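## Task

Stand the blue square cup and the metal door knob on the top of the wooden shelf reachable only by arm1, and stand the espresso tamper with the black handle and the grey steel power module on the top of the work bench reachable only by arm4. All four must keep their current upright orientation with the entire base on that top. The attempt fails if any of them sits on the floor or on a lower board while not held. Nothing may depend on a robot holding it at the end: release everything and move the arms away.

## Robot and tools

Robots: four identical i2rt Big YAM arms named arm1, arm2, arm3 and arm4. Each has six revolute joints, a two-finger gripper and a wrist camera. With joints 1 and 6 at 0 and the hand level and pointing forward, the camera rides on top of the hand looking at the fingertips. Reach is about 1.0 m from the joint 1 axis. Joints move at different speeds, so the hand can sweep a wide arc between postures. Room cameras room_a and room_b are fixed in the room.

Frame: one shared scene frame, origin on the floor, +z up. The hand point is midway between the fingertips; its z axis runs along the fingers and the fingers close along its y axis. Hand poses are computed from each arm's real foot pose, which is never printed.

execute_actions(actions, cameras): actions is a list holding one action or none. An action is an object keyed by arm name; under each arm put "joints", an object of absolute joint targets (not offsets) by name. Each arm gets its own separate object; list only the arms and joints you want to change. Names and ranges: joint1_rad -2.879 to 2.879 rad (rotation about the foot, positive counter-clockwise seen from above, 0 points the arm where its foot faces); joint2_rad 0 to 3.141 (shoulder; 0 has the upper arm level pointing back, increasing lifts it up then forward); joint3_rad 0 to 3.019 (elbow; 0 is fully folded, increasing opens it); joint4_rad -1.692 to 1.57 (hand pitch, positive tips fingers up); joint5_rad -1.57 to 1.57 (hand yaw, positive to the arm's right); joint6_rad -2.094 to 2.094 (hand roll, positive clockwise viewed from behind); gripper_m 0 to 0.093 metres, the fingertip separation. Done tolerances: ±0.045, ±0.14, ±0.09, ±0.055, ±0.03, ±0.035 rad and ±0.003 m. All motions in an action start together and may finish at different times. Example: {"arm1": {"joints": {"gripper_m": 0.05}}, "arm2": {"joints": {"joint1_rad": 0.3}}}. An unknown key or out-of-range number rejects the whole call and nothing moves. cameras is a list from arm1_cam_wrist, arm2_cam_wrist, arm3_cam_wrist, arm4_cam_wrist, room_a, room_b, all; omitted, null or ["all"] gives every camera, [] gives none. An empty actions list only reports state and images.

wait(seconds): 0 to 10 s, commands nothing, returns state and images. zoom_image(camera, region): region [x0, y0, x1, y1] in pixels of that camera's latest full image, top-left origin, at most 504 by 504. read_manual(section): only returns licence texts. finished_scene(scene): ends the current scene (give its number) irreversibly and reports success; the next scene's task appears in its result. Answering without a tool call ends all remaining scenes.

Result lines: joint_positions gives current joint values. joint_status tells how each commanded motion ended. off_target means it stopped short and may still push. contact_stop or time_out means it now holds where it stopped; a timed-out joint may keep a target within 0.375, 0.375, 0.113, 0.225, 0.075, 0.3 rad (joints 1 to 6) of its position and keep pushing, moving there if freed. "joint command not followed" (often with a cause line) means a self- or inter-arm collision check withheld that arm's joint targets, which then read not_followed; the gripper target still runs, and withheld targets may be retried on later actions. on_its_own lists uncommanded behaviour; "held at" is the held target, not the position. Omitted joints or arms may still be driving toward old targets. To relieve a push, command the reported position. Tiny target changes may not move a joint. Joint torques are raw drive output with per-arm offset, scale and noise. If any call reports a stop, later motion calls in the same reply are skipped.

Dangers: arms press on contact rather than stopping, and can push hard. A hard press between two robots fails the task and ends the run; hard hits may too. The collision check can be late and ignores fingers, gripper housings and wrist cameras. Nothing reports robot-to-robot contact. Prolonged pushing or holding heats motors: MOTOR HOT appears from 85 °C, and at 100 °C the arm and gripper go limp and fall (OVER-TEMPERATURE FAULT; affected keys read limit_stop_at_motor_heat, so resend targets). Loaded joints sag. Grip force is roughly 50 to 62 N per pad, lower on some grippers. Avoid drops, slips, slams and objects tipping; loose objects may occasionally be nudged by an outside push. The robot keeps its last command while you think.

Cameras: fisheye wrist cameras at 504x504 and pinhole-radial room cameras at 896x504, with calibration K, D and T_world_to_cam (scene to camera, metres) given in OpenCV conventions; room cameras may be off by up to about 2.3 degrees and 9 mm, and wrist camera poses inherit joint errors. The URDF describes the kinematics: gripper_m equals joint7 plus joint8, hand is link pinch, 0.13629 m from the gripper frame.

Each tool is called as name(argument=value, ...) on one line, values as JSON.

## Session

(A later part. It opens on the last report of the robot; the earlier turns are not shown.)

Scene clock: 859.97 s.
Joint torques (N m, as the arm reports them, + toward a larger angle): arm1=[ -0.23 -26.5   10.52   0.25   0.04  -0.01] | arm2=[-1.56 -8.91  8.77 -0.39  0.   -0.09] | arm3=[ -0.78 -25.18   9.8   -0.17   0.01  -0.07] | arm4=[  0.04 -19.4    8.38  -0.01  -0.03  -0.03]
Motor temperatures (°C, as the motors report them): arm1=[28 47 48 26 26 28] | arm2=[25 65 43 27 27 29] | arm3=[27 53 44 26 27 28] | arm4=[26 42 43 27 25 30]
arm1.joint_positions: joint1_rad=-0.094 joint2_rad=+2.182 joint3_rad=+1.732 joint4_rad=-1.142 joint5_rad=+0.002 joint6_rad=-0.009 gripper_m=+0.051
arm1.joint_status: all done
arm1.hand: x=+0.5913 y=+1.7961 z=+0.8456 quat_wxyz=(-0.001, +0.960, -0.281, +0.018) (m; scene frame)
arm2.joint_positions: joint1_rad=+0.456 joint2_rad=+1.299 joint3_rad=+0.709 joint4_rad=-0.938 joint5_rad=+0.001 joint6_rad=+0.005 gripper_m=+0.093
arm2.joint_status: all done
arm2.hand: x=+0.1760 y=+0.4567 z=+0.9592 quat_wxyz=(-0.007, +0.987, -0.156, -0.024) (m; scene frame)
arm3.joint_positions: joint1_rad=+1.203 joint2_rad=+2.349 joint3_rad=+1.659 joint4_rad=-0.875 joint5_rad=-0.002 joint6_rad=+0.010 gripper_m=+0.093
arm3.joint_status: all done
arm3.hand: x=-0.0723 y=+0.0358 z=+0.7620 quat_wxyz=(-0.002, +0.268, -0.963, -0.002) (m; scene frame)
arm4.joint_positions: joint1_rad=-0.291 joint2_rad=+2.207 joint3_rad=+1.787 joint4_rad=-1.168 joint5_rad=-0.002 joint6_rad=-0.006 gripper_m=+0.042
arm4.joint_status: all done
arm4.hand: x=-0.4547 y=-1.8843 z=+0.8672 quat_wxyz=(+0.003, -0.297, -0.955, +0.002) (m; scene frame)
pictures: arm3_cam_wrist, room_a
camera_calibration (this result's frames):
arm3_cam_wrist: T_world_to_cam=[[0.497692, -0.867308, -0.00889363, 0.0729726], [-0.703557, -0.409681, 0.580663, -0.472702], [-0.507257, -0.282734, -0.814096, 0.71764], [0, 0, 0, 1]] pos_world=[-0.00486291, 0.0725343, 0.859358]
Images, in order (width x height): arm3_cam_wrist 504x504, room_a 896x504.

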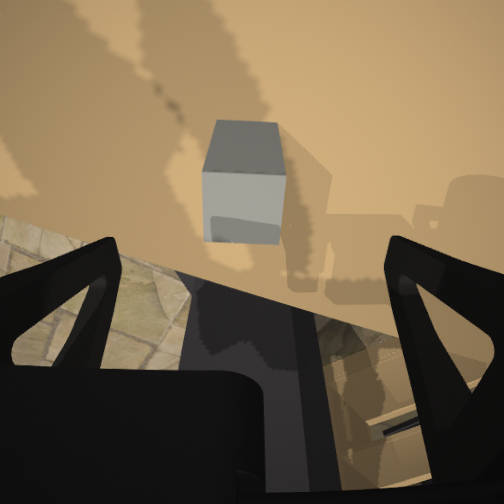

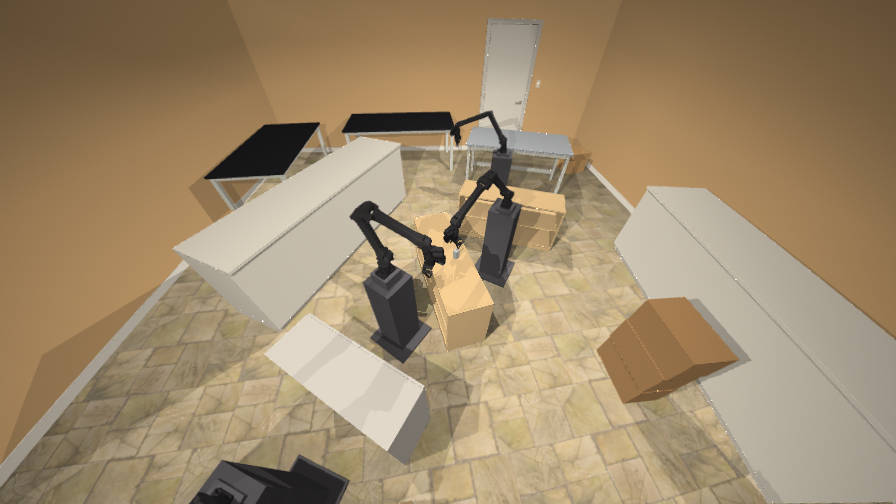

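execute_actions(actions=[{"arm3": {"joints": {"joint1_rad": 1.22, "joint2_rad": 2.51, "joint4_rad": -0.689}}}], cameras=["arm3_cam_wrist", "arm4_cam_wrist", "arm1_cam_wrist"])

Scene clock: 904.63 s.
Joint torques (N m, as the arm reports them, + toward a larger angle): arm1=[ -0.14 -26.54  10.49   0.24   0.03  -0.01] | arm2=[-1.48 -8.98  8.77 -0.36  0.   -0.1 ] | arm3=[ -0.32 -25.84   8.49   0.87   0.01  -0.07] | arm4=[  0.24 -19.22   8.38  -0.05  -0.01  -0.05]
Motor temperatures (°C, as the motors report them): arm1=[28 49 49 26 26 28] | arm2=[25 58 43 27 27 29] | arm3=[27 54 43 26 27 28] | arm4=[26 44 44 27 25 30]
arm1.joint_positions: joint1_rad=-0.094 joint2_rad=+2.182 joint3_rad=+1.732 joint4_rad=-1.142 joint5_rad=+0.002 joint6_rad=-0.009 gripper_m=+0.051
arm1.joint_status: not commanded
arm1.hand: x=+0.5913 y=+1.7961 z=+0.8456 quat_wxyz=(-0.001, +0.960, -0.281, +0.018) (m; scene frame)
arm2.joint_positions: joint1_rad=+0.456 joint2_rad=+1.299 joint3_rad=+0.709 joint4_rad=-0.938 joint5_rad=+0.001 joint6_rad=+0.005 gripper_m=+0.093
arm2.joint_status: not commanded
arm2.hand: x=+0.1760 y=+0.4567 z=+0.9592 quat_wxyz=(-0.007, +0.987, -0.156, -0.024) (m; scene frame)
arm3.joint_positions: joint1_rad=+1.208 joint2_rad=+2.509 joint3_rad=+1.663 joint4_rad=-0.704 joint5_rad=-0.002 joint6_rad=+0.010 gripper_m=+0.093
arm3.joint_status: all done
arm3.hand: x=-0.0796 y=+0.0353 z=+0.6662 quat_wxyz=(-0.009, +0.271, -0.963, -0.004) (m; scene frame)
arm4.joint_positions: joint1_rad=-0.291 joint2_rad=+2.207 joint3_rad=+1.787 joint4_rad=-1.168 joint5_rad=-0.002 joint6_rad=-0.006 gripper_m=+0.042
arm4.joint_status: not commanded
arm4.hand: x=-0.4547 y=-1.8843 z=+0.8672 quat_wxyz=(+0.003, -0.297, -0.955, +0.002) (m; scene frame)
pictures: arm1_cam_wrist, arm3_cam_wrist, arm4_cam_wrist
camera_calibration (this result's frames):
arm1_cam_wrist: T_world_to_cam=[[0.540909, 0.840907, 0.0171271, -1.84132], [0.663974, -0.43942, 0.605019, -0.112813], [0.516291, -0.315888, -0.796027, 1.05576], [0, 0, 0, 1]] pos_world=[0.525813, 1.83231, 0.940205]
arm3_cam_wrist: T_world_to_cam=[[0.502424, -0.86457, -0.00937294, 0.0759096], [-0.708614, -0.417957, 0.568488, -0.414413], [-0.495415, -0.27898, -0.822638, 0.642255], [0, 0, 0, 1]] pos_world=[-0.0136147, 0.0715989, 0.764643]
arm4_cam_wrist: T_world_to_cam=[[-0.562659, -0.826362, 0.0232531, -1.83674], [-0.655253, 0.46295, 0.596926, 0.0581273], [-0.504042, 0.320629, -0.801959, 1.19682], [0, 0, 0, 1]] pos_world=[-0.392125, -1.92846, 0.96781]
Images, in order (width x height): arm1_cam_wrist 504x504, arm3_cam_wrist 504x504, arm4_cam_wrist 504x504.

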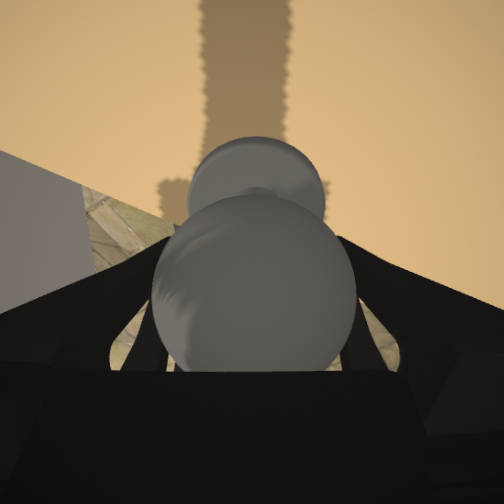

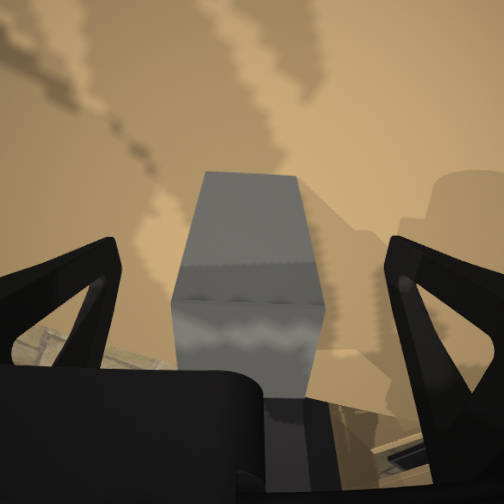

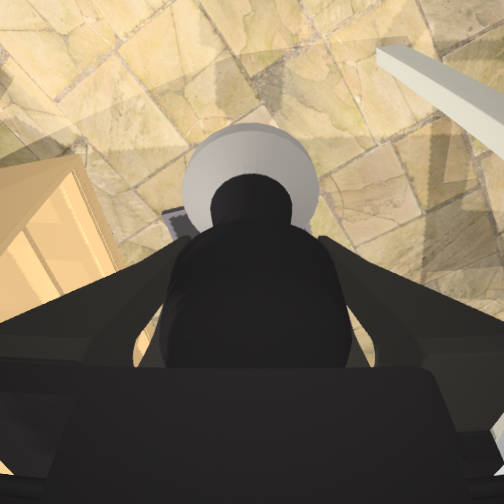

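execute_actions(actions=[{"arm3": {"joints": {"joint3_rad": 1.648, "gripper_m": 0.0}}}], cameras=["arm3_cam_wrist"])

Scene clock: 932.67 s.
Joint torques (N m, as the arm reports them, + toward a larger angle): arm1=[ -0.29 -26.43  10.51   0.27   0.03   0.  ] | arm2=[-1.61 -8.93  8.79 -0.41  0.01 -0.08] | arm3=[ -0.21 -25.42   6.88   0.79  -0.04  -0.08] | arm4=[  0.01 -19.36   8.38  -0.02  -0.02  -0.05]
Motor temperatures (°C, as the motors report them): arm1=[28 51 49 26 26 28] | arm2=[25 56 43 27 27 29] | arm3=[27 55 42 26 27 28] | arm4=[26 45 45 27 25 30]
arm1.joint_positions: joint1_rad=-0.094 joint2_rad=+2.182 joint3_rad=+1.732 joint4_rad=-1.142 joint5_rad=+0.002 joint6_rad=-0.009 gripper_m=+0.051
arm1.joint_status: not commanded
arm1.hand: x=+0.5913 y=+1.7961 z=+0.8456 quat_wxyz=(-0.001, +0.960, -0.281, +0.018) (m; scene frame)
arm2.joint_positions: joint1_rad=+0.456 joint2_rad=+1.299 joint3_rad=+0.709 joint4_rad=-0.938 joint5_rad=+0.001 joint6_rad=+0.005 gripper_m=+0.093
arm2.joint_status: not commanded
arm2.hand: x=+0.1760 y=+0.4567 z=+0.9592 quat_wxyz=(-0.007, +0.987, -0.156, -0.024) (m; scene frame)
arm3.joint_positions: joint1_rad=+1.209 joint2_rad=+2.508 joint3_rad=+1.650 joint4_rad=-0.702 joint5_rad=-0.001 joint6_rad=+0.010 gripper_m=+0.039
arm3.joint_status: gripper_m off_target (ended at +0.039, target +0.000); the others done
arm3.hand: x=-0.0846 y=+0.0324 z=+0.6637 quat_wxyz=(-0.005, +0.271, -0.963, -0.002) (m; scene frame)
arm4.joint_positions: joint1_rad=-0.291 joint2_rad=+2.207 joint3_rad=+1.787 joint4_rad=-1.168 joint5_rad=-0.002 joint6_rad=-0.006 gripper_m=+0.042
arm4.joint_status: not commanded
arm4.hand: x=-0.4547 y=-1.8843 z=+0.8672 quat_wxyz=(+0.003, -0.297, -0.955, +0.002) (m; scene frame)
pictures: arm3_cam_wrist
camera_calibration (this result's frames):
arm3_cam_wrist: T_world_to_cam=[[0.503011, -0.86424, -0.00830141, 0.0751385], [-0.703903, -0.415226, 0.576288, -0.422612], [-0.501498, -0.284036, -0.817204, 0.633056], [0, 0, 0, 1]] pos_world=[-0.017797, 0.0692687, 0.761506]
Images, in order (width x height): arm3_cam_wrist 504x504.

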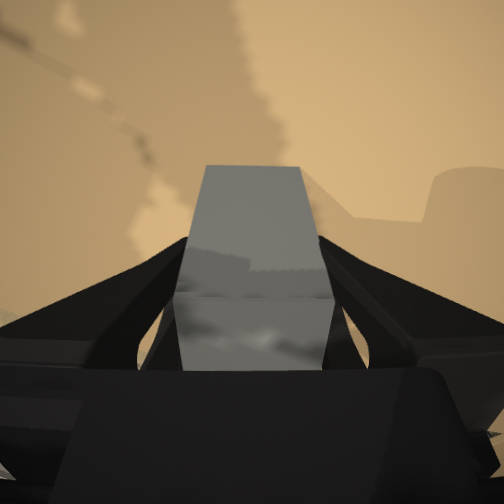

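execute_actions(actions=[{"arm3": {"joints": {"joint1_rad": -1.024, "joint2_rad": 2.40, "joint3_rad": 1.825, "joint4_rad": -0.94, "joint6_rad": 0.41}}, "arm4": {"joints": {"joint1_rad": -1.3, "joint2_rad": 2.16, "joint4_rad": -1.2, "joint6_rad": -1.57}}, "arm1": {"joints": {"joint2_rad": 2.465, "joint4_rad": -0.778}}}])

Scene clock: 967.80 s.
Joint torques (N m, as the arm reports them, + toward a larger angle): arm1=[ -0.23 -29.58   8.61   1.01   0.02  -0.01] | arm2=[-1.48 -8.84  8.78 -0.39 -0.01 -0.09] | arm3=[ -1.   -26.11   9.4   -0.22  -0.14   0.13] | arm4=[  0.19 -21.52   8.27  -0.2   -0.17  -0.24]
Motor temperatures (°C, as the motors report them): arm1=[28 52 49 26 26 28] | arm2=[25 55 42 27 27 29] | arm3=[27 56 41 26 27 28] | arm4=[26 47 45 27 25 30]
arm1.joint_positions: joint1_rad=-0.095 joint2_rad=+2.511 joint3_rad=+1.737 joint4_rad=-0.788 joint5_rad=+0.003 joint6_rad=-0.009 gripper_m=+0.050
arm1.joint_status: all done
arm1.hand: x=+0.5870 y=+1.8020 z=+0.6416 quat_wxyz=(-0.005, +0.960, -0.281, +0.004) (m; scene frame)
arm2.joint_positions: joint1_rad=+0.456 joint2_rad=+1.299 joint3_rad=+0.709 joint4_rad=-0.938 joint5_rad=+0.001 joint6_rad=+0.005 gripper_m=+0.093
arm2.joint_status: not commanded
arm2.hand: x=+0.1760 y=+0.4567 z=+0.9592 quat_wxyz=(-0.007, +0.987, -0.156, -0.024) (m; scene frame)
arm3.joint_positions: joint1_rad=-1.029 joint2_rad=+2.391 joint3_rad=+1.821 joint4_rad=-0.926 joint5_rad=+0.003 joint6_rad=+0.397 gripper_m=+0.039
arm3.joint_status: all done
arm3.hand: x=-0.6847 y=-0.9768 z=+0.7865 quat_wxyz=(-0.029, -0.861, -0.508, +0.024) (m; scene frame)
arm4.joint_positions: joint1_rad=-1.291 joint2_rad=+2.207 joint3_rad=+1.787 joint4_rad=-1.189 joint5_rad=+0.000 joint6_rad=-1.559 gripper_m=+0.042
arm4.joint_status: all done
arm4.hand: x=-1.0090 y=-2.1543 z=+0.8676 quat_wxyz=(-0.003, -0.025, -1.000, -0.013) (m; scene frame)
pictures: arm1_cam_wrist, arm2_cam_wrist, arm3_cam_wrist, arm4_cam_wrist, room_a, room_b
camera_calibration (this result's frames):
arm1_cam_wrist: T_world_to_cam=[[0.541727, 0.840368, 0.0177189, -1.84034], [0.678418, -0.44958, 0.581057, 0.041276], [0.496268, -0.302753, -0.81367, 0.896859], [0, 0, 0, 1]] pos_world=[0.523876, 1.83665, 0.738372]
arm2_cam_wrist: T_world_to_cam=[[0.321282, 0.946965, 0.00587645, -0.492466], [0.797865, -0.274028, 0.536955, -0.522079], [0.510088, -0.167825, -0.843591, 0.923158], [0, 0, 0, 1]] pos_world=[0.103877, 0.478214, 1.06199]
arm3_cam_wrist: T_world_to_cam=[[-0.864436, 0.501639, -0.0333017, -0.0765551], [0.411378, 0.743863, 0.526721, 0.599982], [0.288996, 0.441617, -0.849385, 1.42117], [0, 0, 0, 1]] pos_world=[-0.723708, -1.03551, 0.888545]
arm4_cam_wrist: T_world_to_cam=[[-0.044221, -0.99899, -0.0079419, -2.19353], [-0.808459, 0.0311146, 0.58773, -1.25728], [-0.586889, 0.0324107, -0.809018, 0.305963], [0, 0, 0, 1]] pos_world=[-0.933889, -2.16211, 0.969047]
Images, in order (width x height): arm1_cam_wrist 504x504, arm2_cam_wrist 504x504, arm3_cam_wrist 504x504, arm4_cam_wrist 504x504, room_a 896x504, room_b 896x504.

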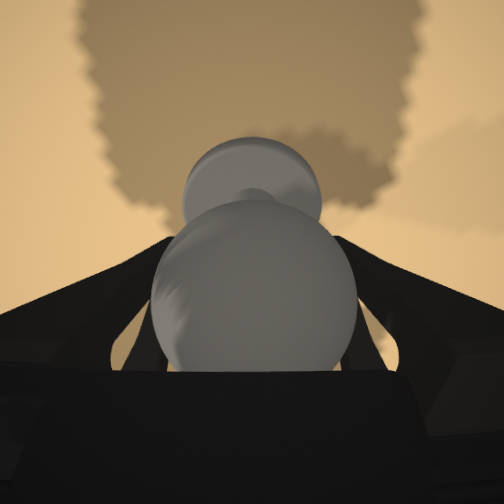

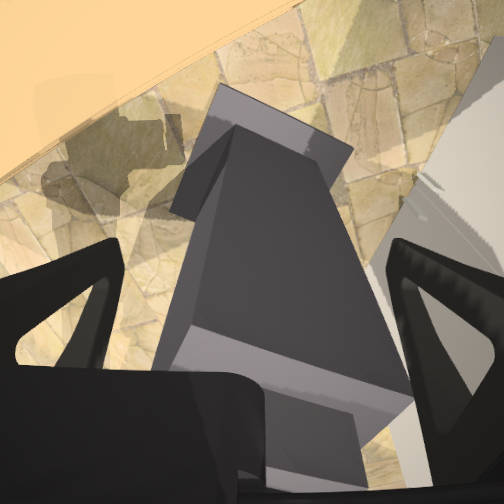

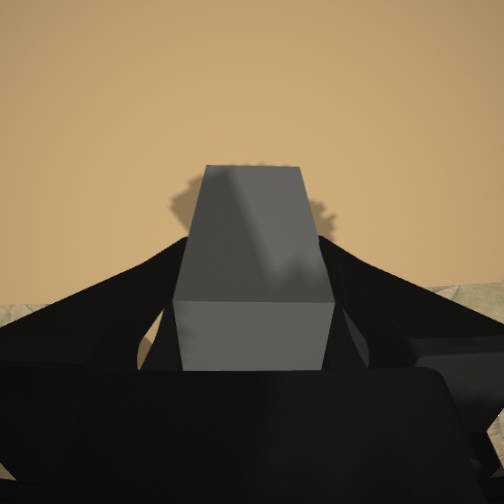

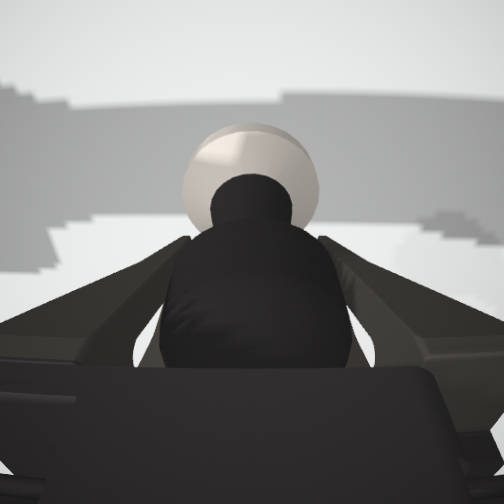

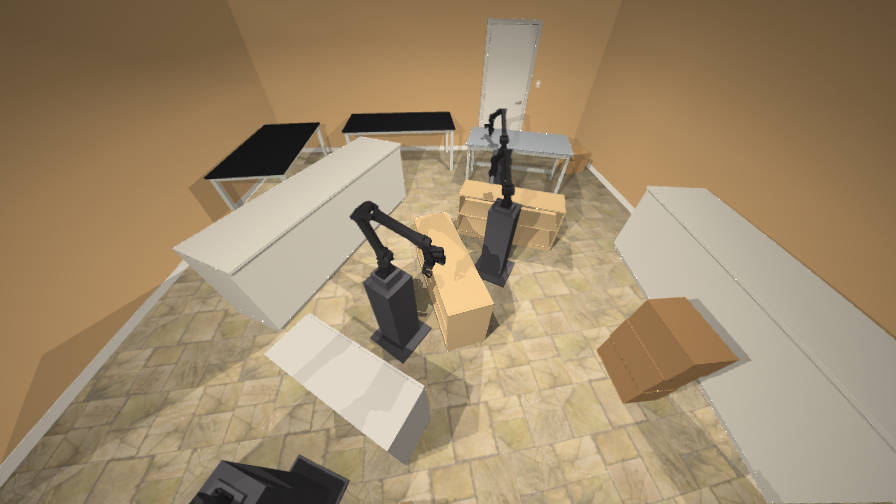

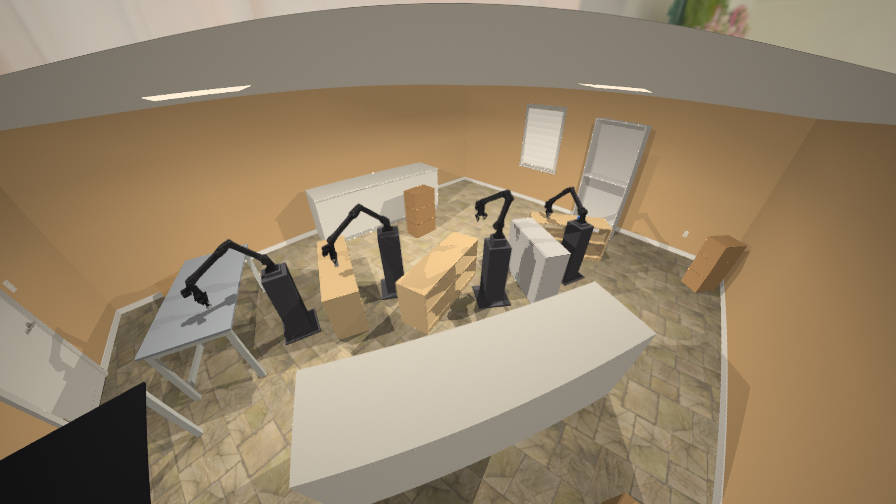

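zoom_image(camera="room_b", region=[120, 230, 300, 410])

zoom_image(camera="room_a", region=[450, 95, 600, 215])

Region (120, 230, 300, 410) of room_b's 896x504 image, scaled by 2.800, with more detail than that image has.

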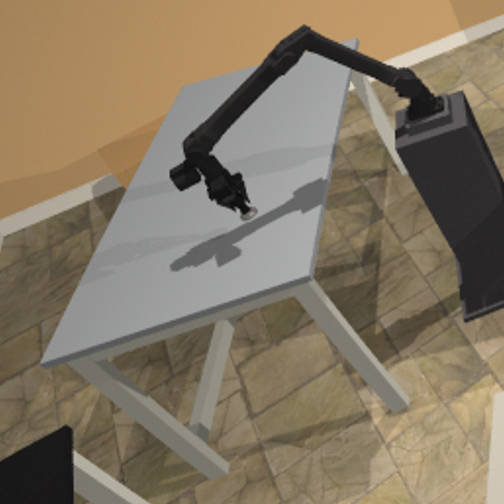

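Region (450, 95, 600, 215) of room_a's 896x504 image, scaled by 3.360, with more detail than that image has; it fills the top 403 rows of this view, and the rest is white.

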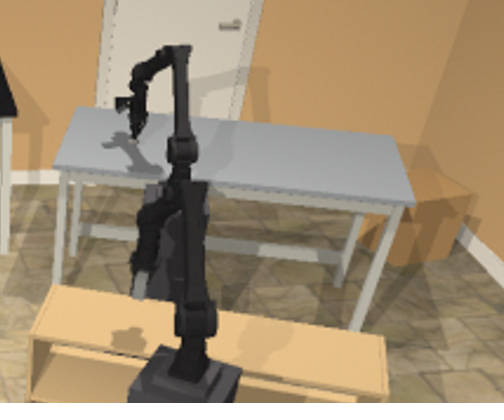

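execute_actions(actions=[{"arm3": {"joints": {"joint2_rad": 2.562, "joint4_rad": -0.799}}, "arm4": {"joints": {"joint2_rad": 2.19, "joint3_rad": 1.67, "joint4_rad": -1.027}}, "arm1": {"joints": {"gripper_m": 0.093}}}], cameras=["arm1_cam_wrist", "arm3_cam_wrist", "arm4_cam_wrist", "room_b"])

Scene clock: 999.63 s.
Joint torques (N m, as the arm reports them, + toward a larger angle): arm1=[ -0.19 -28.96   8.57   1.04   0.02   0.  ] | arm2=[-1.45 -8.98  8.78 -0.34  0.01 -0.1 ] | arm3=[ -0.54 -27.96   9.06   0.73  -0.08   0.12] | arm4=[  0.26 -19.04   7.92   0.5   -0.17  -0.22]
Motor temperatures (°C, as the motors report them): arm1=[28 56 47 26 26 28] | arm2=[25 53 42 27 27 29] | arm3=[27 56 43 26 27 28] | arm4=[26 50 45 27 25 30]
arm1.joint_positions: joint1_rad=-0.095 joint2_rad=+2.509 joint3_rad=+1.737 joint4_rad=-0.788 joint5_rad=+0.003 joint6_rad=-0.009 gripper_m=+0.093
arm1.joint_status: all done
arm1.hand: x=+0.5862 y=+1.8025 z=+0.6432 quat_wxyz=(-0.006, +0.960, -0.281, +0.003) (m; scene frame)
arm2.joint_positions: joint1_rad=+0.456 joint2_rad=+1.299 joint3_rad=+0.709 joint4_rad=-0.938 joint5_rad=+0.001 joint6_rad=+0.005 gripper_m=+0.093
arm2.joint_status: not commanded
arm2.hand: x=+0.1760 y=+0.4567 z=+0.9592 quat_wxyz=(-0.007, +0.987, -0.156, -0.024) (m; scene frame)
arm3.joint_positions: joint1_rad=-1.029 joint2_rad=+2.575 joint3_rad=+1.812 joint4_rad=-0.812 joint5_rad=+0.001 joint6_rad=+0.398 gripper_m=+0.039
arm3.joint_status: all done
arm3.hand: x=-0.6810 y=-0.9445 z=+0.6651 quat_wxyz=(+0.003, -0.862, -0.508, -0.001) (m; scene frame)
arm4.joint_positions: joint1_rad=-1.291 joint2_rad=+2.210 joint3_rad=+1.654 joint4_rad=-1.037 joint5_rad=-0.001 joint6_rad=-1.560 gripper_m=+0.042
arm4.joint_status: all done
arm4.hand: x=-1.0080 y=-2.1355 z=+0.8208 quat_wxyz=(-0.003, -0.025, -1.000, -0.005) (m; scene frame)
pictures: arm1_cam_wrist, arm3_cam_wrist, arm4_cam_wrist, room_b
camera_calibration (this result's frames):
arm1_cam_wrist: T_world_to_cam=[[0.541744, 0.840356, 0.0177366, -1.84036], [0.679726, -0.45041, 0.578882, 0.0432118], [0.494456, -0.30155, -0.815219, 0.898635], [0, 0, 0, 1]] pos_world=[0.523296, 1.837, 0.740211]
arm3_cam_wrist: T_world_to_cam=[[-0.863676, 0.504043, -0.00226732, -0.111485], [0.406561, 0.699285, 0.58797, 0.552265], [0.297947, 0.506893, -0.80888, 1.34355], [0, 0, 0, 1]] pos_world=[-0.721123, -1.01103, 0.761801]
arm4_cam_wrist: T_world_to_cam=[[-0.0431809, -0.999031, 0.00846582, -2.18759], [-0.808362, 0.0399167, 0.587331, -1.21023], [-0.5871, 0.018518, -0.809302, 0.238407], [0, 0, 0, 1]] pos_world=[-0.932796, -2.14158, 0.922268]
Images, in order (width x height): arm1_cam_wrist 504x504, arm3_cam_wrist 504x504, arm4_cam_wrist 504x504, room_b 896x504.

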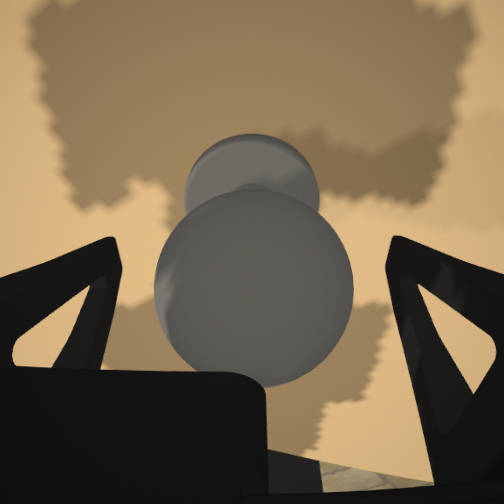

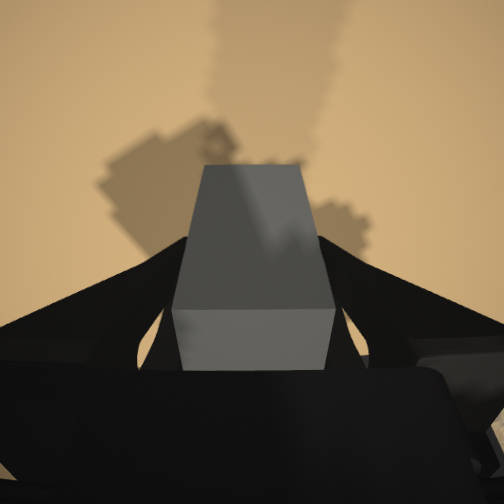

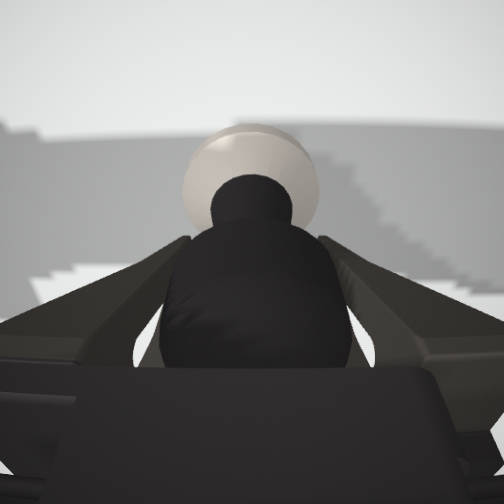

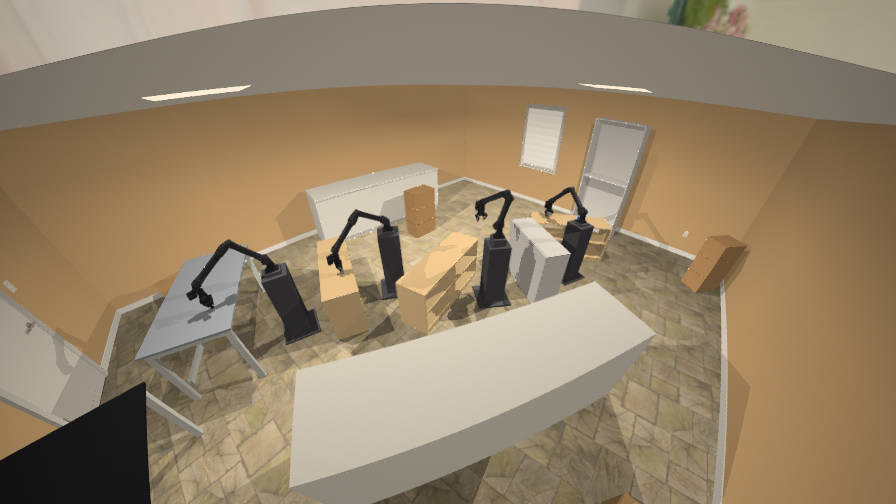

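zoom_image(camera="arm4_cam_wrist", region=[150, 80, 450, 300])

Region (150, 80, 450, 300) of arm4_cam_wrist's 504x504 image, scaled by 1.680, with more detail than that image has; it fills the top 370 rows of this view, and the rest is white.

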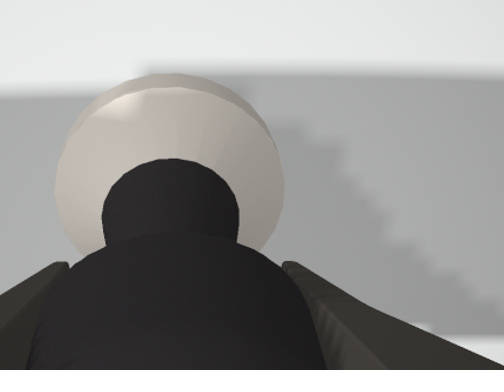

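execute_actions(actions=[{"arm3": {"joints": {"gripper_m": 0.093}}, "arm4": {"joints": {"gripper_m": 0.093}}}], cameras=["arm3_cam_wrist", "arm4_cam_wrist"])

Scene clock: 1023.97 s.
Joint torques (N m, as the arm reports them, + toward a larger angle): arm1=[ -0.16 -28.98   8.61   1.03   0.02  -0.01] | arm2=[-1.42 -9.02  8.77 -0.35  0.01 -0.08] | arm3=[ -0.86 -26.94   9.13   0.78  -0.08   0.11] | arm4=[  0.3  -19.1    7.92   0.55  -0.16  -0.22]
Motor temperatures (°C, as the motors report them): arm1=[28 57 46 26 26 28] | arm2=[25 52 42 27 27 29] | arm3=[27 59 43 26 27 28] | arm4=[26 49 45 27 25 30]
arm1.joint_positions: joint1_rad=-0.095 joint2_rad=+2.509 joint3_rad=+1.737 joint4_rad=-0.788 joint5_rad=+0.003 joint6_rad=-0.009 gripper_m=+0.093
arm1.joint_status: not commanded
arm1.hand: x=+0.5862 y=+1.8025 z=+0.6432 quat_wxyz=(-0.006, +0.960, -0.281, +0.003) (m; scene frame)
arm2.joint_positions: joint1_rad=+0.456 joint2_rad=+1.299 joint3_rad=+0.709 joint4_rad=-0.938 joint5_rad=+0.001 joint6_rad=+0.005 gripper_m=+0.093
arm2.joint_status: not commanded
arm2.hand: x=+0.1760 y=+0.4567 z=+0.9592 quat_wxyz=(-0.007, +0.987, -0.156, -0.024) (m; scene frame)
arm3.joint_positions: joint1_rad=-1.029 joint2_rad=+2.564 joint3_rad=+1.812 joint4_rad=-0.812 joint5_rad=+0.001 joint6_rad=+0.398 gripper_m=+0.093
arm3.joint_status: all done
arm3.hand: x=-0.6815 y=-0.9485 z=+0.6721 quat_wxyz=(-0.002, -0.862, -0.508, +0.003) (m; scene frame)
arm4.joint_positions: joint1_rad=-1.291 joint2_rad=+2.209 joint3_rad=+1.654 joint4_rad=-1.037 joint5_rad=-0.001 joint6_rad=-1.560 gripper_m=+0.093
arm4.joint_status: all done
arm4.hand: x=-1.0080 y=-2.1357 z=+0.8210 quat_wxyz=(-0.003, -0.025, -1.000, -0.004) (m; scene frame)
pictures: arm3_cam_wrist, arm4_cam_wrist
camera_calibration (this result's frames):
arm3_cam_wrist: T_world_to_cam=[[-0.863685, 0.503986, -0.0067831, -0.10686], [0.40725, 0.705711, 0.579759, 0.563182], [0.296977, 0.497967, -0.81476, 1.34617], [0, 0, 0, 1]] pos_world=[-0.721431, -1.01394, 0.769571]
arm4_cam_wrist: T_world_to_cam=[[-0.0431851, -0.999024, 0.00922872, -2.18837], [-0.808344, 0.0403681, 0.587324, -1.20938], [-0.587124, 0.0179037, -0.809299, 0.237252], [0, 0, 0, 1]] pos_world=[-0.932801, -2.14166, 0.922499]
Images, in order (width x height): arm3_cam_wrist 504x504, arm4_cam_wrist 504x504.

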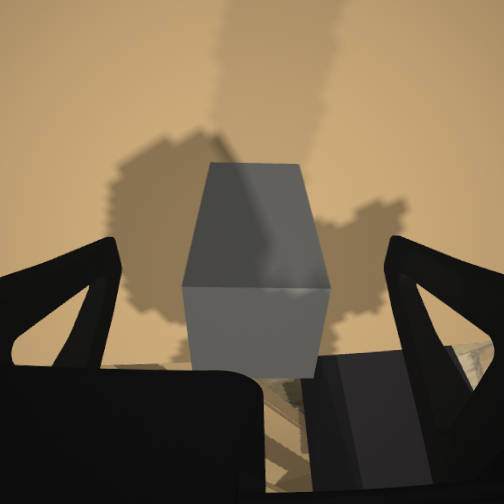

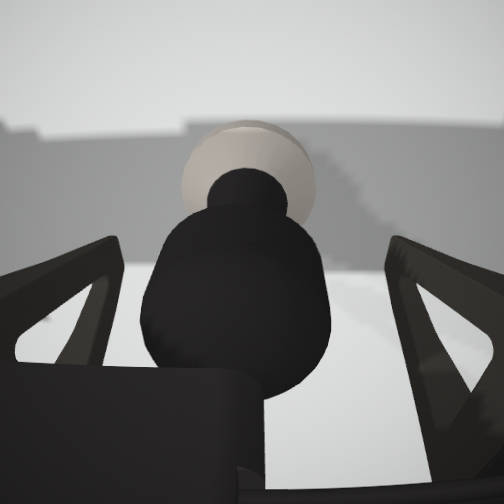

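execute_actions(actions=[{"arm4": {"joints": {"joint1_rad": 1.403, "joint6_rad": 0.01}}, "arm3": {"joints": {"joint2_rad": 1.3, "joint3_rad": 0.7, "joint4_rad": -0.95}}, "arm1": {"joints": {"joint2_rad": 1.3, "joint3_rad": 0.7, "joint4_rad": -0.95}}}], cameras=["arm4_cam_wrist", "room_a", "room_b"])

Scene clock: 1054.90 s.
Joint torques (N m, as the arm reports them, + toward a larger angle): arm1=[-0.1  -9.9   7.9   0.55  0.02  0.  ] | arm2=[-1.47 -8.92  8.77 -0.35  0.   -0.08] | arm3=[-1.06 -8.59  9.3  -0.11 -0.09  0.12] | arm4=[ -0.1  -19.04   7.9    0.13   0.01   0.01]
Motor temperatures (°C, as the motors report them): arm1=[28 57 46 26 26 28] | arm2=[25 51 42 27 27 29] | arm3=[27 58 43 26 27 28] | arm4=[26 50 45 27 25 30]
arm1.joint_positions: joint1_rad=-0.095 joint2_rad=+1.316 joint3_rad=+0.692 joint4_rad=-0.948 joint5_rad=+0.003 joint6_rad=-0.009 gripper_m=+0.093
arm1.joint_status: all done
arm1.hand: x=+0.8685 y=+1.6148 z=+0.9051 quat_wxyz=(-0.004, +0.960, -0.281, +0.009) (m; scene frame)
arm2.joint_positions: joint1_rad=+0.456 joint2_rad=+1.299 joint3_rad=+0.709 joint4_rad=-0.938 joint5_rad=+0.001 joint6_rad=+0.005 gripper_m=+0.093
arm2.joint_status: not commanded
arm2.hand: x=+0.1760 y=+0.4567 z=+0.9592 quat_wxyz=(-0.007, +0.987, -0.156, -0.024) (m; scene frame)
arm3.joint_positions: joint1_rad=-1.029 joint2_rad=+1.297 joint3_rad=+0.696 joint4_rad=-0.941 joint5_rad=+0.001 joint6_rad=+0.398 gripper_m=+0.093
arm3.joint_status: all done
arm3.hand: x=-0.6436 y=-0.6010 z=+0.9504 quat_wxyz=(-0.011, -0.862, -0.508, +0.009) (m; scene frame)
arm4.joint_positions: joint1_rad=+1.409 joint2_rad=+2.209 joint3_rad=+1.654 joint4_rad=-1.024 joint5_rad=-0.002 joint6_rad=-0.001 gripper_m=+0.093
arm4.joint_status: all done
arm4.hand: x=-0.6948 y=-0.9608 z=+0.8083 quat_wxyz=(+0.005, +0.519, -0.855, +0.008) (m; scene frame)
pictures: arm4_cam_wrist, room_a, room_b
camera_calibration (this result's frames):
arm4_cam_wrist: T_world_to_cam=[[0.889876, -0.455442, 0.026348, 0.155705], [-0.376671, -0.700929, 0.605655, -1.42335], [-0.257372, -0.548882, -0.795291, 0.0630067], [0, 0, 0, 1]] pos_world=[-0.658475, -0.892167, 0.908063]
Images, in order (width x height): arm4_cam_wrist 504x504, room_a 896x504, room_b 896x504.

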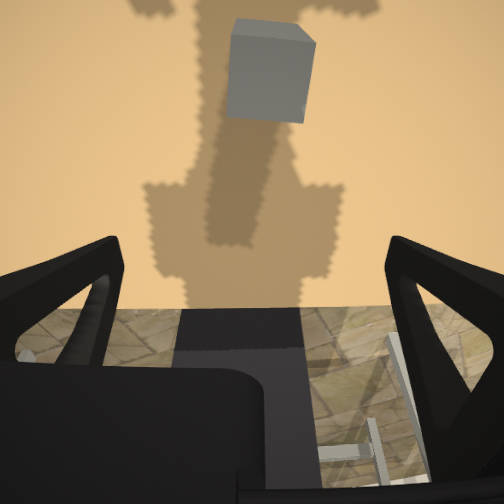

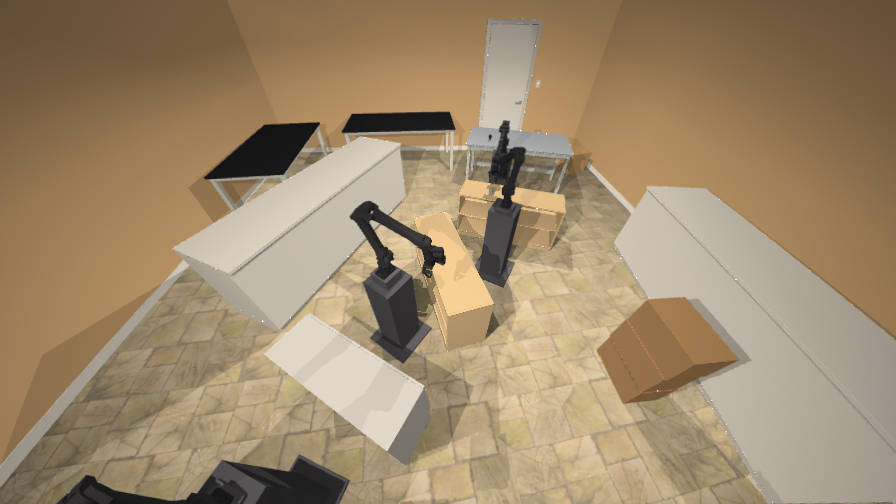

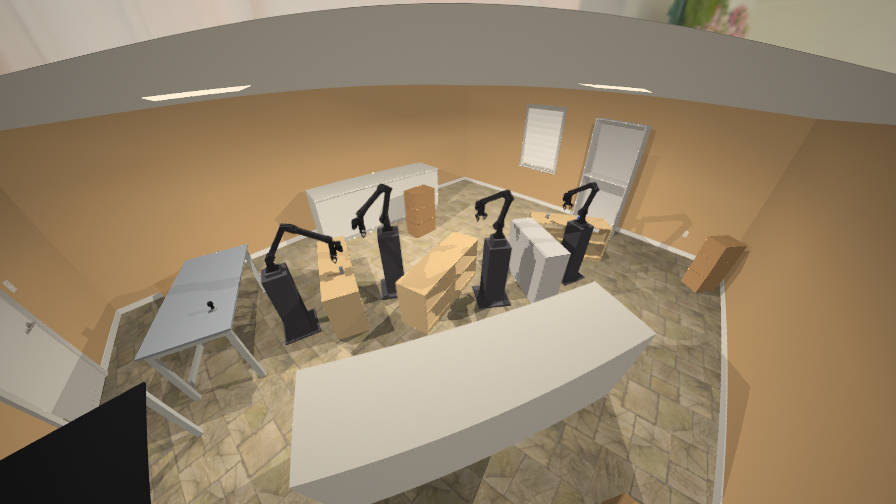

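zoom_image(camera="arm4_cam_wrist", region=[200, 0, 340, 140])

Region (200, 0, 340, 140) of arm4_cam_wrist's 504x504 image, scaled by 3.600, with more detail than that image has.

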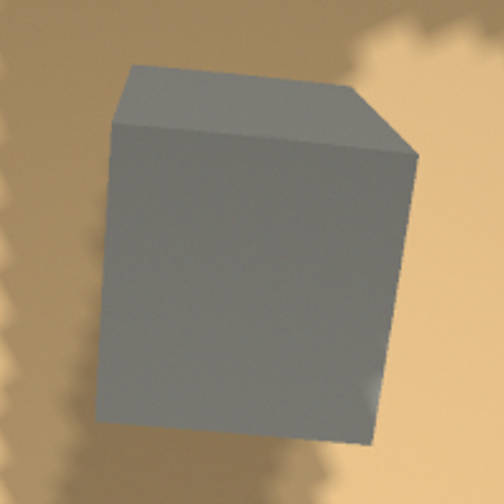

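execute_actions(actions=[{"arm4": {"joints": {"joint1_rad": 1.39, "joint2_rad": 2.472, "joint3_rad": 1.802, "joint4_rad": -0.841, "joint6_rad": 0.095}}}], cameras=["arm4_cam_wrist"])

Scene clock: 1093.07 s.
Joint torques (N m, as the arm reports them, + toward a larger angle): arm1=[ 0.05 -9.81  7.92  0.54  0.02 -0.01] | arm2=[-1.55 -9.01  8.78 -0.39  0.02 -0.09] | arm3=[-0.94 -8.55  9.24 -0.11 -0.09  0.12] | arm4=[ -0.24 -20.83   7.24   0.63   0.01   0.01]
Motor temperatures (°C, as the motors report them): arm1=[28 45 45 26 26 28] | arm2=[25 49 42 27 27 29] | arm3=[27 48 43 26 27 28] | arm4=[26 51 46 27 25 30]
arm1.joint_positions: joint1_rad=-0.095 joint2_rad=+1.316 joint3_rad=+0.692 joint4_rad=-0.948 joint5_rad=+0.003 joint6_rad=-0.009 gripper_m=+0.093
arm1.joint_status: not commanded
arm1.hand: x=+0.8685 y=+1.6148 z=+0.9051 quat_wxyz=(-0.004, +0.960, -0.281, +0.009) (m; scene frame)
arm2.joint_positions: joint1_rad=+0.456 joint2_rad=+1.299 joint3_rad=+0.709 joint4_rad=-0.938 joint5_rad=+0.001 joint6_rad=+0.005 gripper_m=+0.093
arm2.joint_status: not commanded
arm2.hand: x=+0.1760 y=+0.4567 z=+0.9592 quat_wxyz=(-0.007, +0.987, -0.156, -0.024) (m; scene frame)
arm3.joint_positions: joint1_rad=-1.029 joint2_rad=+1.297 joint3_rad=+0.696 joint4_rad=-0.941 joint5_rad=+0.001 joint6_rad=+0.398 gripper_m=+0.093
arm3.joint_status: not commanded
arm3.hand: x=-0.6436 y=-0.6010 z=+0.9504 quat_wxyz=(-0.011, -0.862, -0.508, +0.009) (m; scene frame)
arm4.joint_positions: joint1_rad=+1.400 joint2_rad=+2.496 joint3_rad=+1.786 joint4_rad=-0.849 joint5_rad=-0.002 joint6_rad=+0.083 gripper_m=+0.093
arm4.joint_status: all done
arm4.hand: x=-0.6735 y=-0.9362 z=+0.6704 quat_wxyz=(-0.004, +0.478, -0.878, +0.003) (m; scene frame)
pictures: arm4_cam_wrist
camera_calibration (this result's frames):
arm4_cam_wrist: T_world_to_cam=[[0.843105, -0.537106, 0.0262657, 0.0437446], [-0.447134, -0.673065, 0.589113, -1.32477], [-0.298738, -0.508429, -0.807624, -0.00938264], [0, 0, 0, 1]] pos_world=[-0.632032, -0.872928, 0.771709]
Images, in order (width x height): arm4_cam_wrist 504x504.

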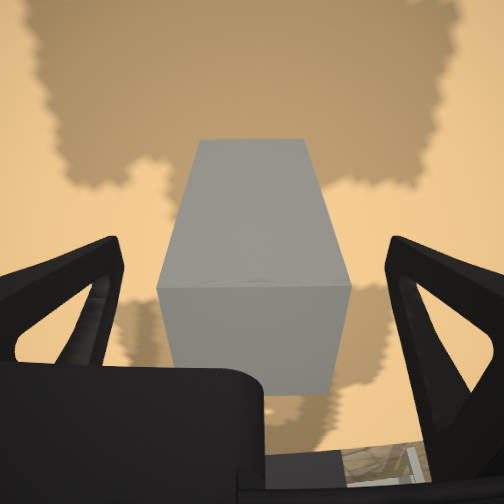

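execute_actions(actions=[{"arm4": {"joints": {"joint4_rad": -0.81, "gripper_m": 0.0}}}], cameras=["arm4_cam_wrist"])

Scene clock: 1099.23 s.
Joint torques (N m, as the arm reports them, + toward a larger angle): arm1=[-0.02 -9.87  7.9   0.55  0.02 -0.01] | arm2=[-1.41 -8.87  8.77 -0.37  0.   -0.09] | arm3=[-0.93 -8.55  9.26 -0.13 -0.08  0.12] | arm4=[ -0.14 -20.96   7.31   0.84  -0.01   0.  ]
Motor temperatures (°C, as the motors report them): arm1=[28 45 45 26 26 28] | arm2=[25 49 42 27 27 29] | arm3=[27 48 43 26 27 28] | arm4=[26 51 45 27 25 30]
arm1.joint_positions: joint1_rad=-0.095 joint2_rad=+1.316 joint3_rad=+0.692 joint4_rad=-0.948 joint5_rad=+0.003 joint6_rad=-0.009 gripper_m=+0.093
arm1.joint_status: not commanded
arm1.hand: x=+0.8685 y=+1.6148 z=+0.9051 quat_wxyz=(-0.004, +0.960, -0.281, +0.009) (m; scene frame)
arm2.joint_positions: joint1_rad=+0.456 joint2_rad=+1.299 joint3_rad=+0.709 joint4_rad=-0.938 joint5_rad=+0.001 joint6_rad=+0.005 gripper_m=+0.093
arm2.joint_status: not commanded
arm2.hand: x=+0.1760 y=+0.4567 z=+0.9592 quat_wxyz=(-0.007, +0.987, -0.156, -0.024) (m; scene frame)
arm3.joint_positions: joint1_rad=-1.029 joint2_rad=+1.297 joint3_rad=+0.696 joint4_rad=-0.941 joint5_rad=+0.001 joint6_rad=+0.398 gripper_m=+0.093
arm3.joint_status: not commanded
arm3.hand: x=-0.6436 y=-0.6010 z=+0.9504 quat_wxyz=(-0.011, -0.862, -0.508, +0.009) (m; scene frame)
arm4.joint_positions: joint1_rad=+1.400 joint2_rad=+2.496 joint3_rad=+1.786 joint4_rad=-0.822 joint5_rad=-0.002 joint6_rad=+0.084 gripper_m=+0.039
arm4.joint_status: gripper_m off_target (ended at +0.039, target +0.000); the others done
arm4.hand: x=-0.6703 y=-0.9303 z=+0.6705 quat_wxyz=(-0.015, +0.478, -0.878, -0.005) (m; scene frame)
pictures: arm4_cam_wrist
camera_calibration (this result's frames):
arm4_cam_wrist: T_world_to_cam=[[0.842513, -0.538117, 0.0245226, 0.0440235], [-0.45502, -0.686567, 0.567083, -1.32254], [-0.288321, -0.488933, -0.823295, 0.0302557], [0, 0, 0, 1]] pos_world=[-0.63015, -0.869532, 0.773822]
Images, in order (width x height): arm4_cam_wrist 504x504.

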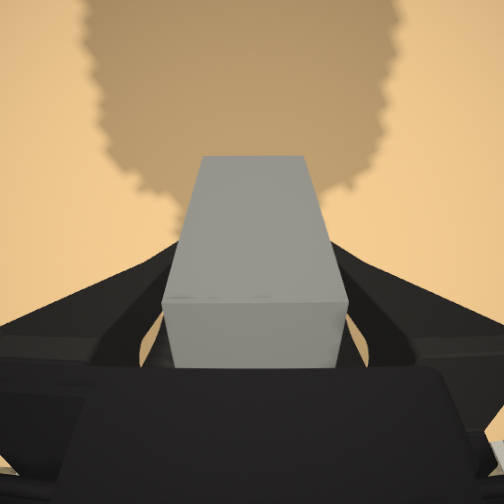

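execute_actions(actions=[{"arm4": {"joints": {"joint1_rad": -0.96, "joint2_rad": 2.19, "joint4_rad": -1.145}}}], cameras=["arm4_cam_wrist", "room_b"])

Scene clock: 1108.97 s.
Joint torques (N m, as the arm reports them, + toward a larger angle): arm1=[ 0.03 -9.92  7.91  0.55  0.02 -0.01] | arm2=[-1.53 -8.96  8.79 -0.39  0.   -0.1 ] | arm3=[-0.83 -8.61  9.27 -0.14 -0.09  0.11] | arm4=[  0.94 -19.27   7.75   0.03  -0.13  -0.02]
Motor temperatures (°C, as the motors report them): arm1=[28 44 45 26 26 28] | arm2=[25 49 42 27 27 29] | arm3=[27 47 43 26 27 28] | arm4=[26 52 45 27 25 30]
arm1.joint_positions: joint1_rad=-0.095 joint2_rad=+1.316 joint3_rad=+0.692 joint4_rad=-0.948 joint5_rad=+0.003 joint6_rad=-0.009 gripper_m=+0.093
arm1.joint_status: not commanded
arm1.hand: x=+0.8685 y=+1.6148 z=+0.9051 quat_wxyz=(-0.004, +0.960, -0.281, +0.009) (m; scene frame)
arm2.joint_positions: joint1_rad=+0.456 joint2_rad=+1.299 joint3_rad=+0.709 joint4_rad=-0.938 joint5_rad=+0.001 joint6_rad=+0.005 gripper_m=+0.093
arm2.joint_status: not commanded
arm2.hand: x=+0.1760 y=+0.4567 z=+0.9592 quat_wxyz=(-0.007, +0.987, -0.156, -0.024) (m; scene frame)
arm3.joint_positions: joint1_rad=-1.029 joint2_rad=+1.297 joint3_rad=+0.696 joint4_rad=-0.941 joint5_rad=+0.001 joint6_rad=+0.398 gripper_m=+0.093
arm3.joint_status: not commanded
arm3.hand: x=-0.6436 y=-0.6010 z=+0.9504 quat_wxyz=(-0.011, -0.862, -0.508, +0.009) (m; scene frame)
arm4.joint_positions: joint1_rad=-0.960 joint2_rad=+2.204 joint3_rad=+1.798 joint4_rad=-1.135 joint5_rad=+0.001 joint6_rad=+0.086 gripper_m=+0.039
arm4.joint_status: all done
arm4.hand: x=-0.7949 y=-2.1448 z=+0.8740 quat_wxyz=(-0.018, -0.630, -0.776, +0.012) (m; scene frame)
pictures: arm4_cam_wrist, room_b
camera_calibration (this result's frames):
arm4_cam_wrist: T_world_to_cam=[[-0.977604, -0.209962, 0.0144046, -1.24365], [-0.166394, 0.813026, 0.557944, 1.12529], [-0.128858, 0.543051, -0.829753, 1.91394], [0, 0, 0, 1]] pos_world=[-0.781927, -2.21537, 0.978163]
Images, in order (width x height): arm4_cam_wrist 504x504, room_b 896x504.

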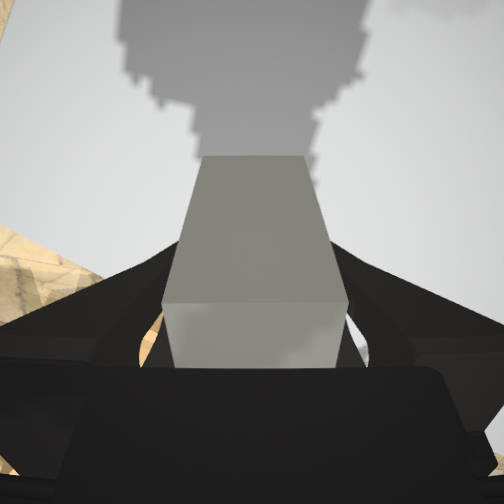

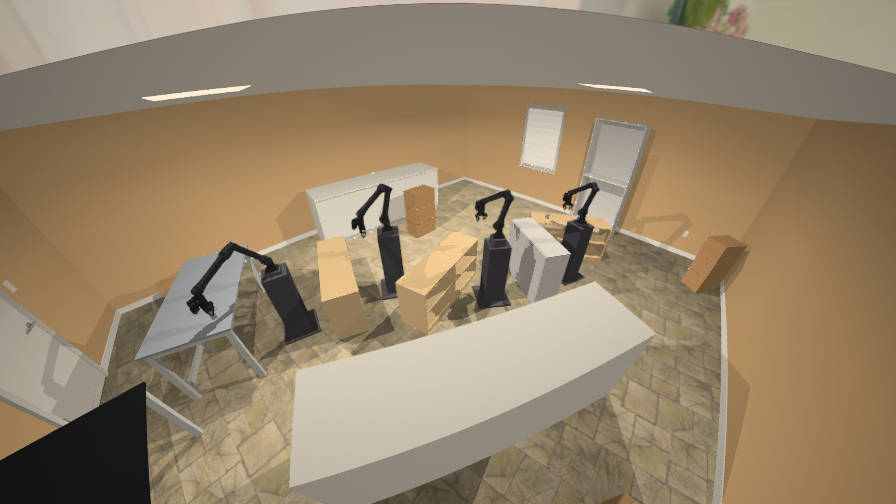

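execute_actions(actions=[{"arm4": {"joints": {"joint3_rad": 1.672, "joint4_rad": -0.992}}}], cameras=["arm4_cam_wrist"])

Scene clock: 1114.97 s.
Joint torques (N m, as the arm reports them, + toward a larger angle): arm1=[-0.02 -9.94  7.92  0.53  0.02 -0.01] | arm2=[-1.5  -8.97  8.78 -0.37  0.01 -0.07] | arm3=[-0.94 -8.41  9.27 -0.1  -0.08  0.12] | arm4=[  0.85 -18.41   7.97   0.81  -0.12  -0.01]
Motor temperatures (°C, as the motors report them): arm1=[28 44 45 26 26 28] | arm2=[25 49 42 27 27 29] | arm3=[27 46 43 26 27 28] | arm4=[26 52 45 27 25 30]
arm1.joint_positions: joint1_rad=-0.095 joint2_rad=+1.316 joint3_rad=+0.692 joint4_rad=-0.948 joint5_rad=+0.003 joint6_rad=-0.009 gripper_m=+0.093
arm1.joint_status: not commanded
arm1.hand: x=+0.8685 y=+1.6148 z=+0.9051 quat_wxyz=(-0.004, +0.960, -0.281, +0.009) (m; scene frame)
arm2.joint_positions: joint1_rad=+0.456 joint2_rad=+1.299 joint3_rad=+0.709 joint4_rad=-0.938 joint5_rad=+0.001 joint6_rad=+0.005 gripper_m=+0.093
arm2.joint_status: not commanded
arm2.hand: x=+0.1760 y=+0.4567 z=+0.9592 quat_wxyz=(-0.007, +0.987, -0.156, -0.024) (m; scene frame)
arm3.joint_positions: joint1_rad=-1.029 joint2_rad=+1.297 joint3_rad=+0.696 joint4_rad=-0.941 joint5_rad=+0.001 joint6_rad=+0.398 gripper_m=+0.093
arm3.joint_status: not commanded
arm3.hand: x=-0.6436 y=-0.6010 z=+0.9504 quat_wxyz=(-0.011, -0.862, -0.508, +0.009) (m; scene frame)
arm4.joint_positions: joint1_rad=-0.960 joint2_rad=+2.205 joint3_rad=+1.658 joint4_rad=-1.004 joint5_rad=+0.001 joint6_rad=+0.086 gripper_m=+0.039
arm4.joint_status: all done
arm4.hand: x=-0.8023 y=-2.1198 z=+0.8258 quat_wxyz=(-0.014, -0.631, -0.776, +0.009) (m; scene frame)
pictures: arm4_cam_wrist
camera_calibration (this result's frames):
arm4_cam_wrist: T_world_to_cam=[[-0.97756, -0.210112, 0.0151733, -1.2459], [-0.164862, 0.807892, 0.565801, 1.11449], [-0.13114, 0.550603, -0.824402, 1.86914], [0, 0, 0, 1]] pos_world=[-0.789081, -2.19132, 0.929252]
Images, in order (width x height): arm4_cam_wrist 504x504.

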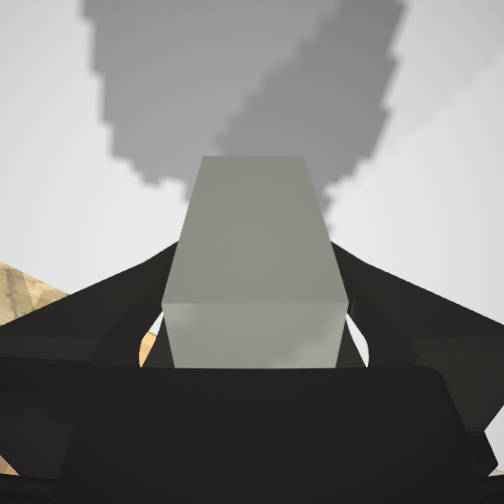

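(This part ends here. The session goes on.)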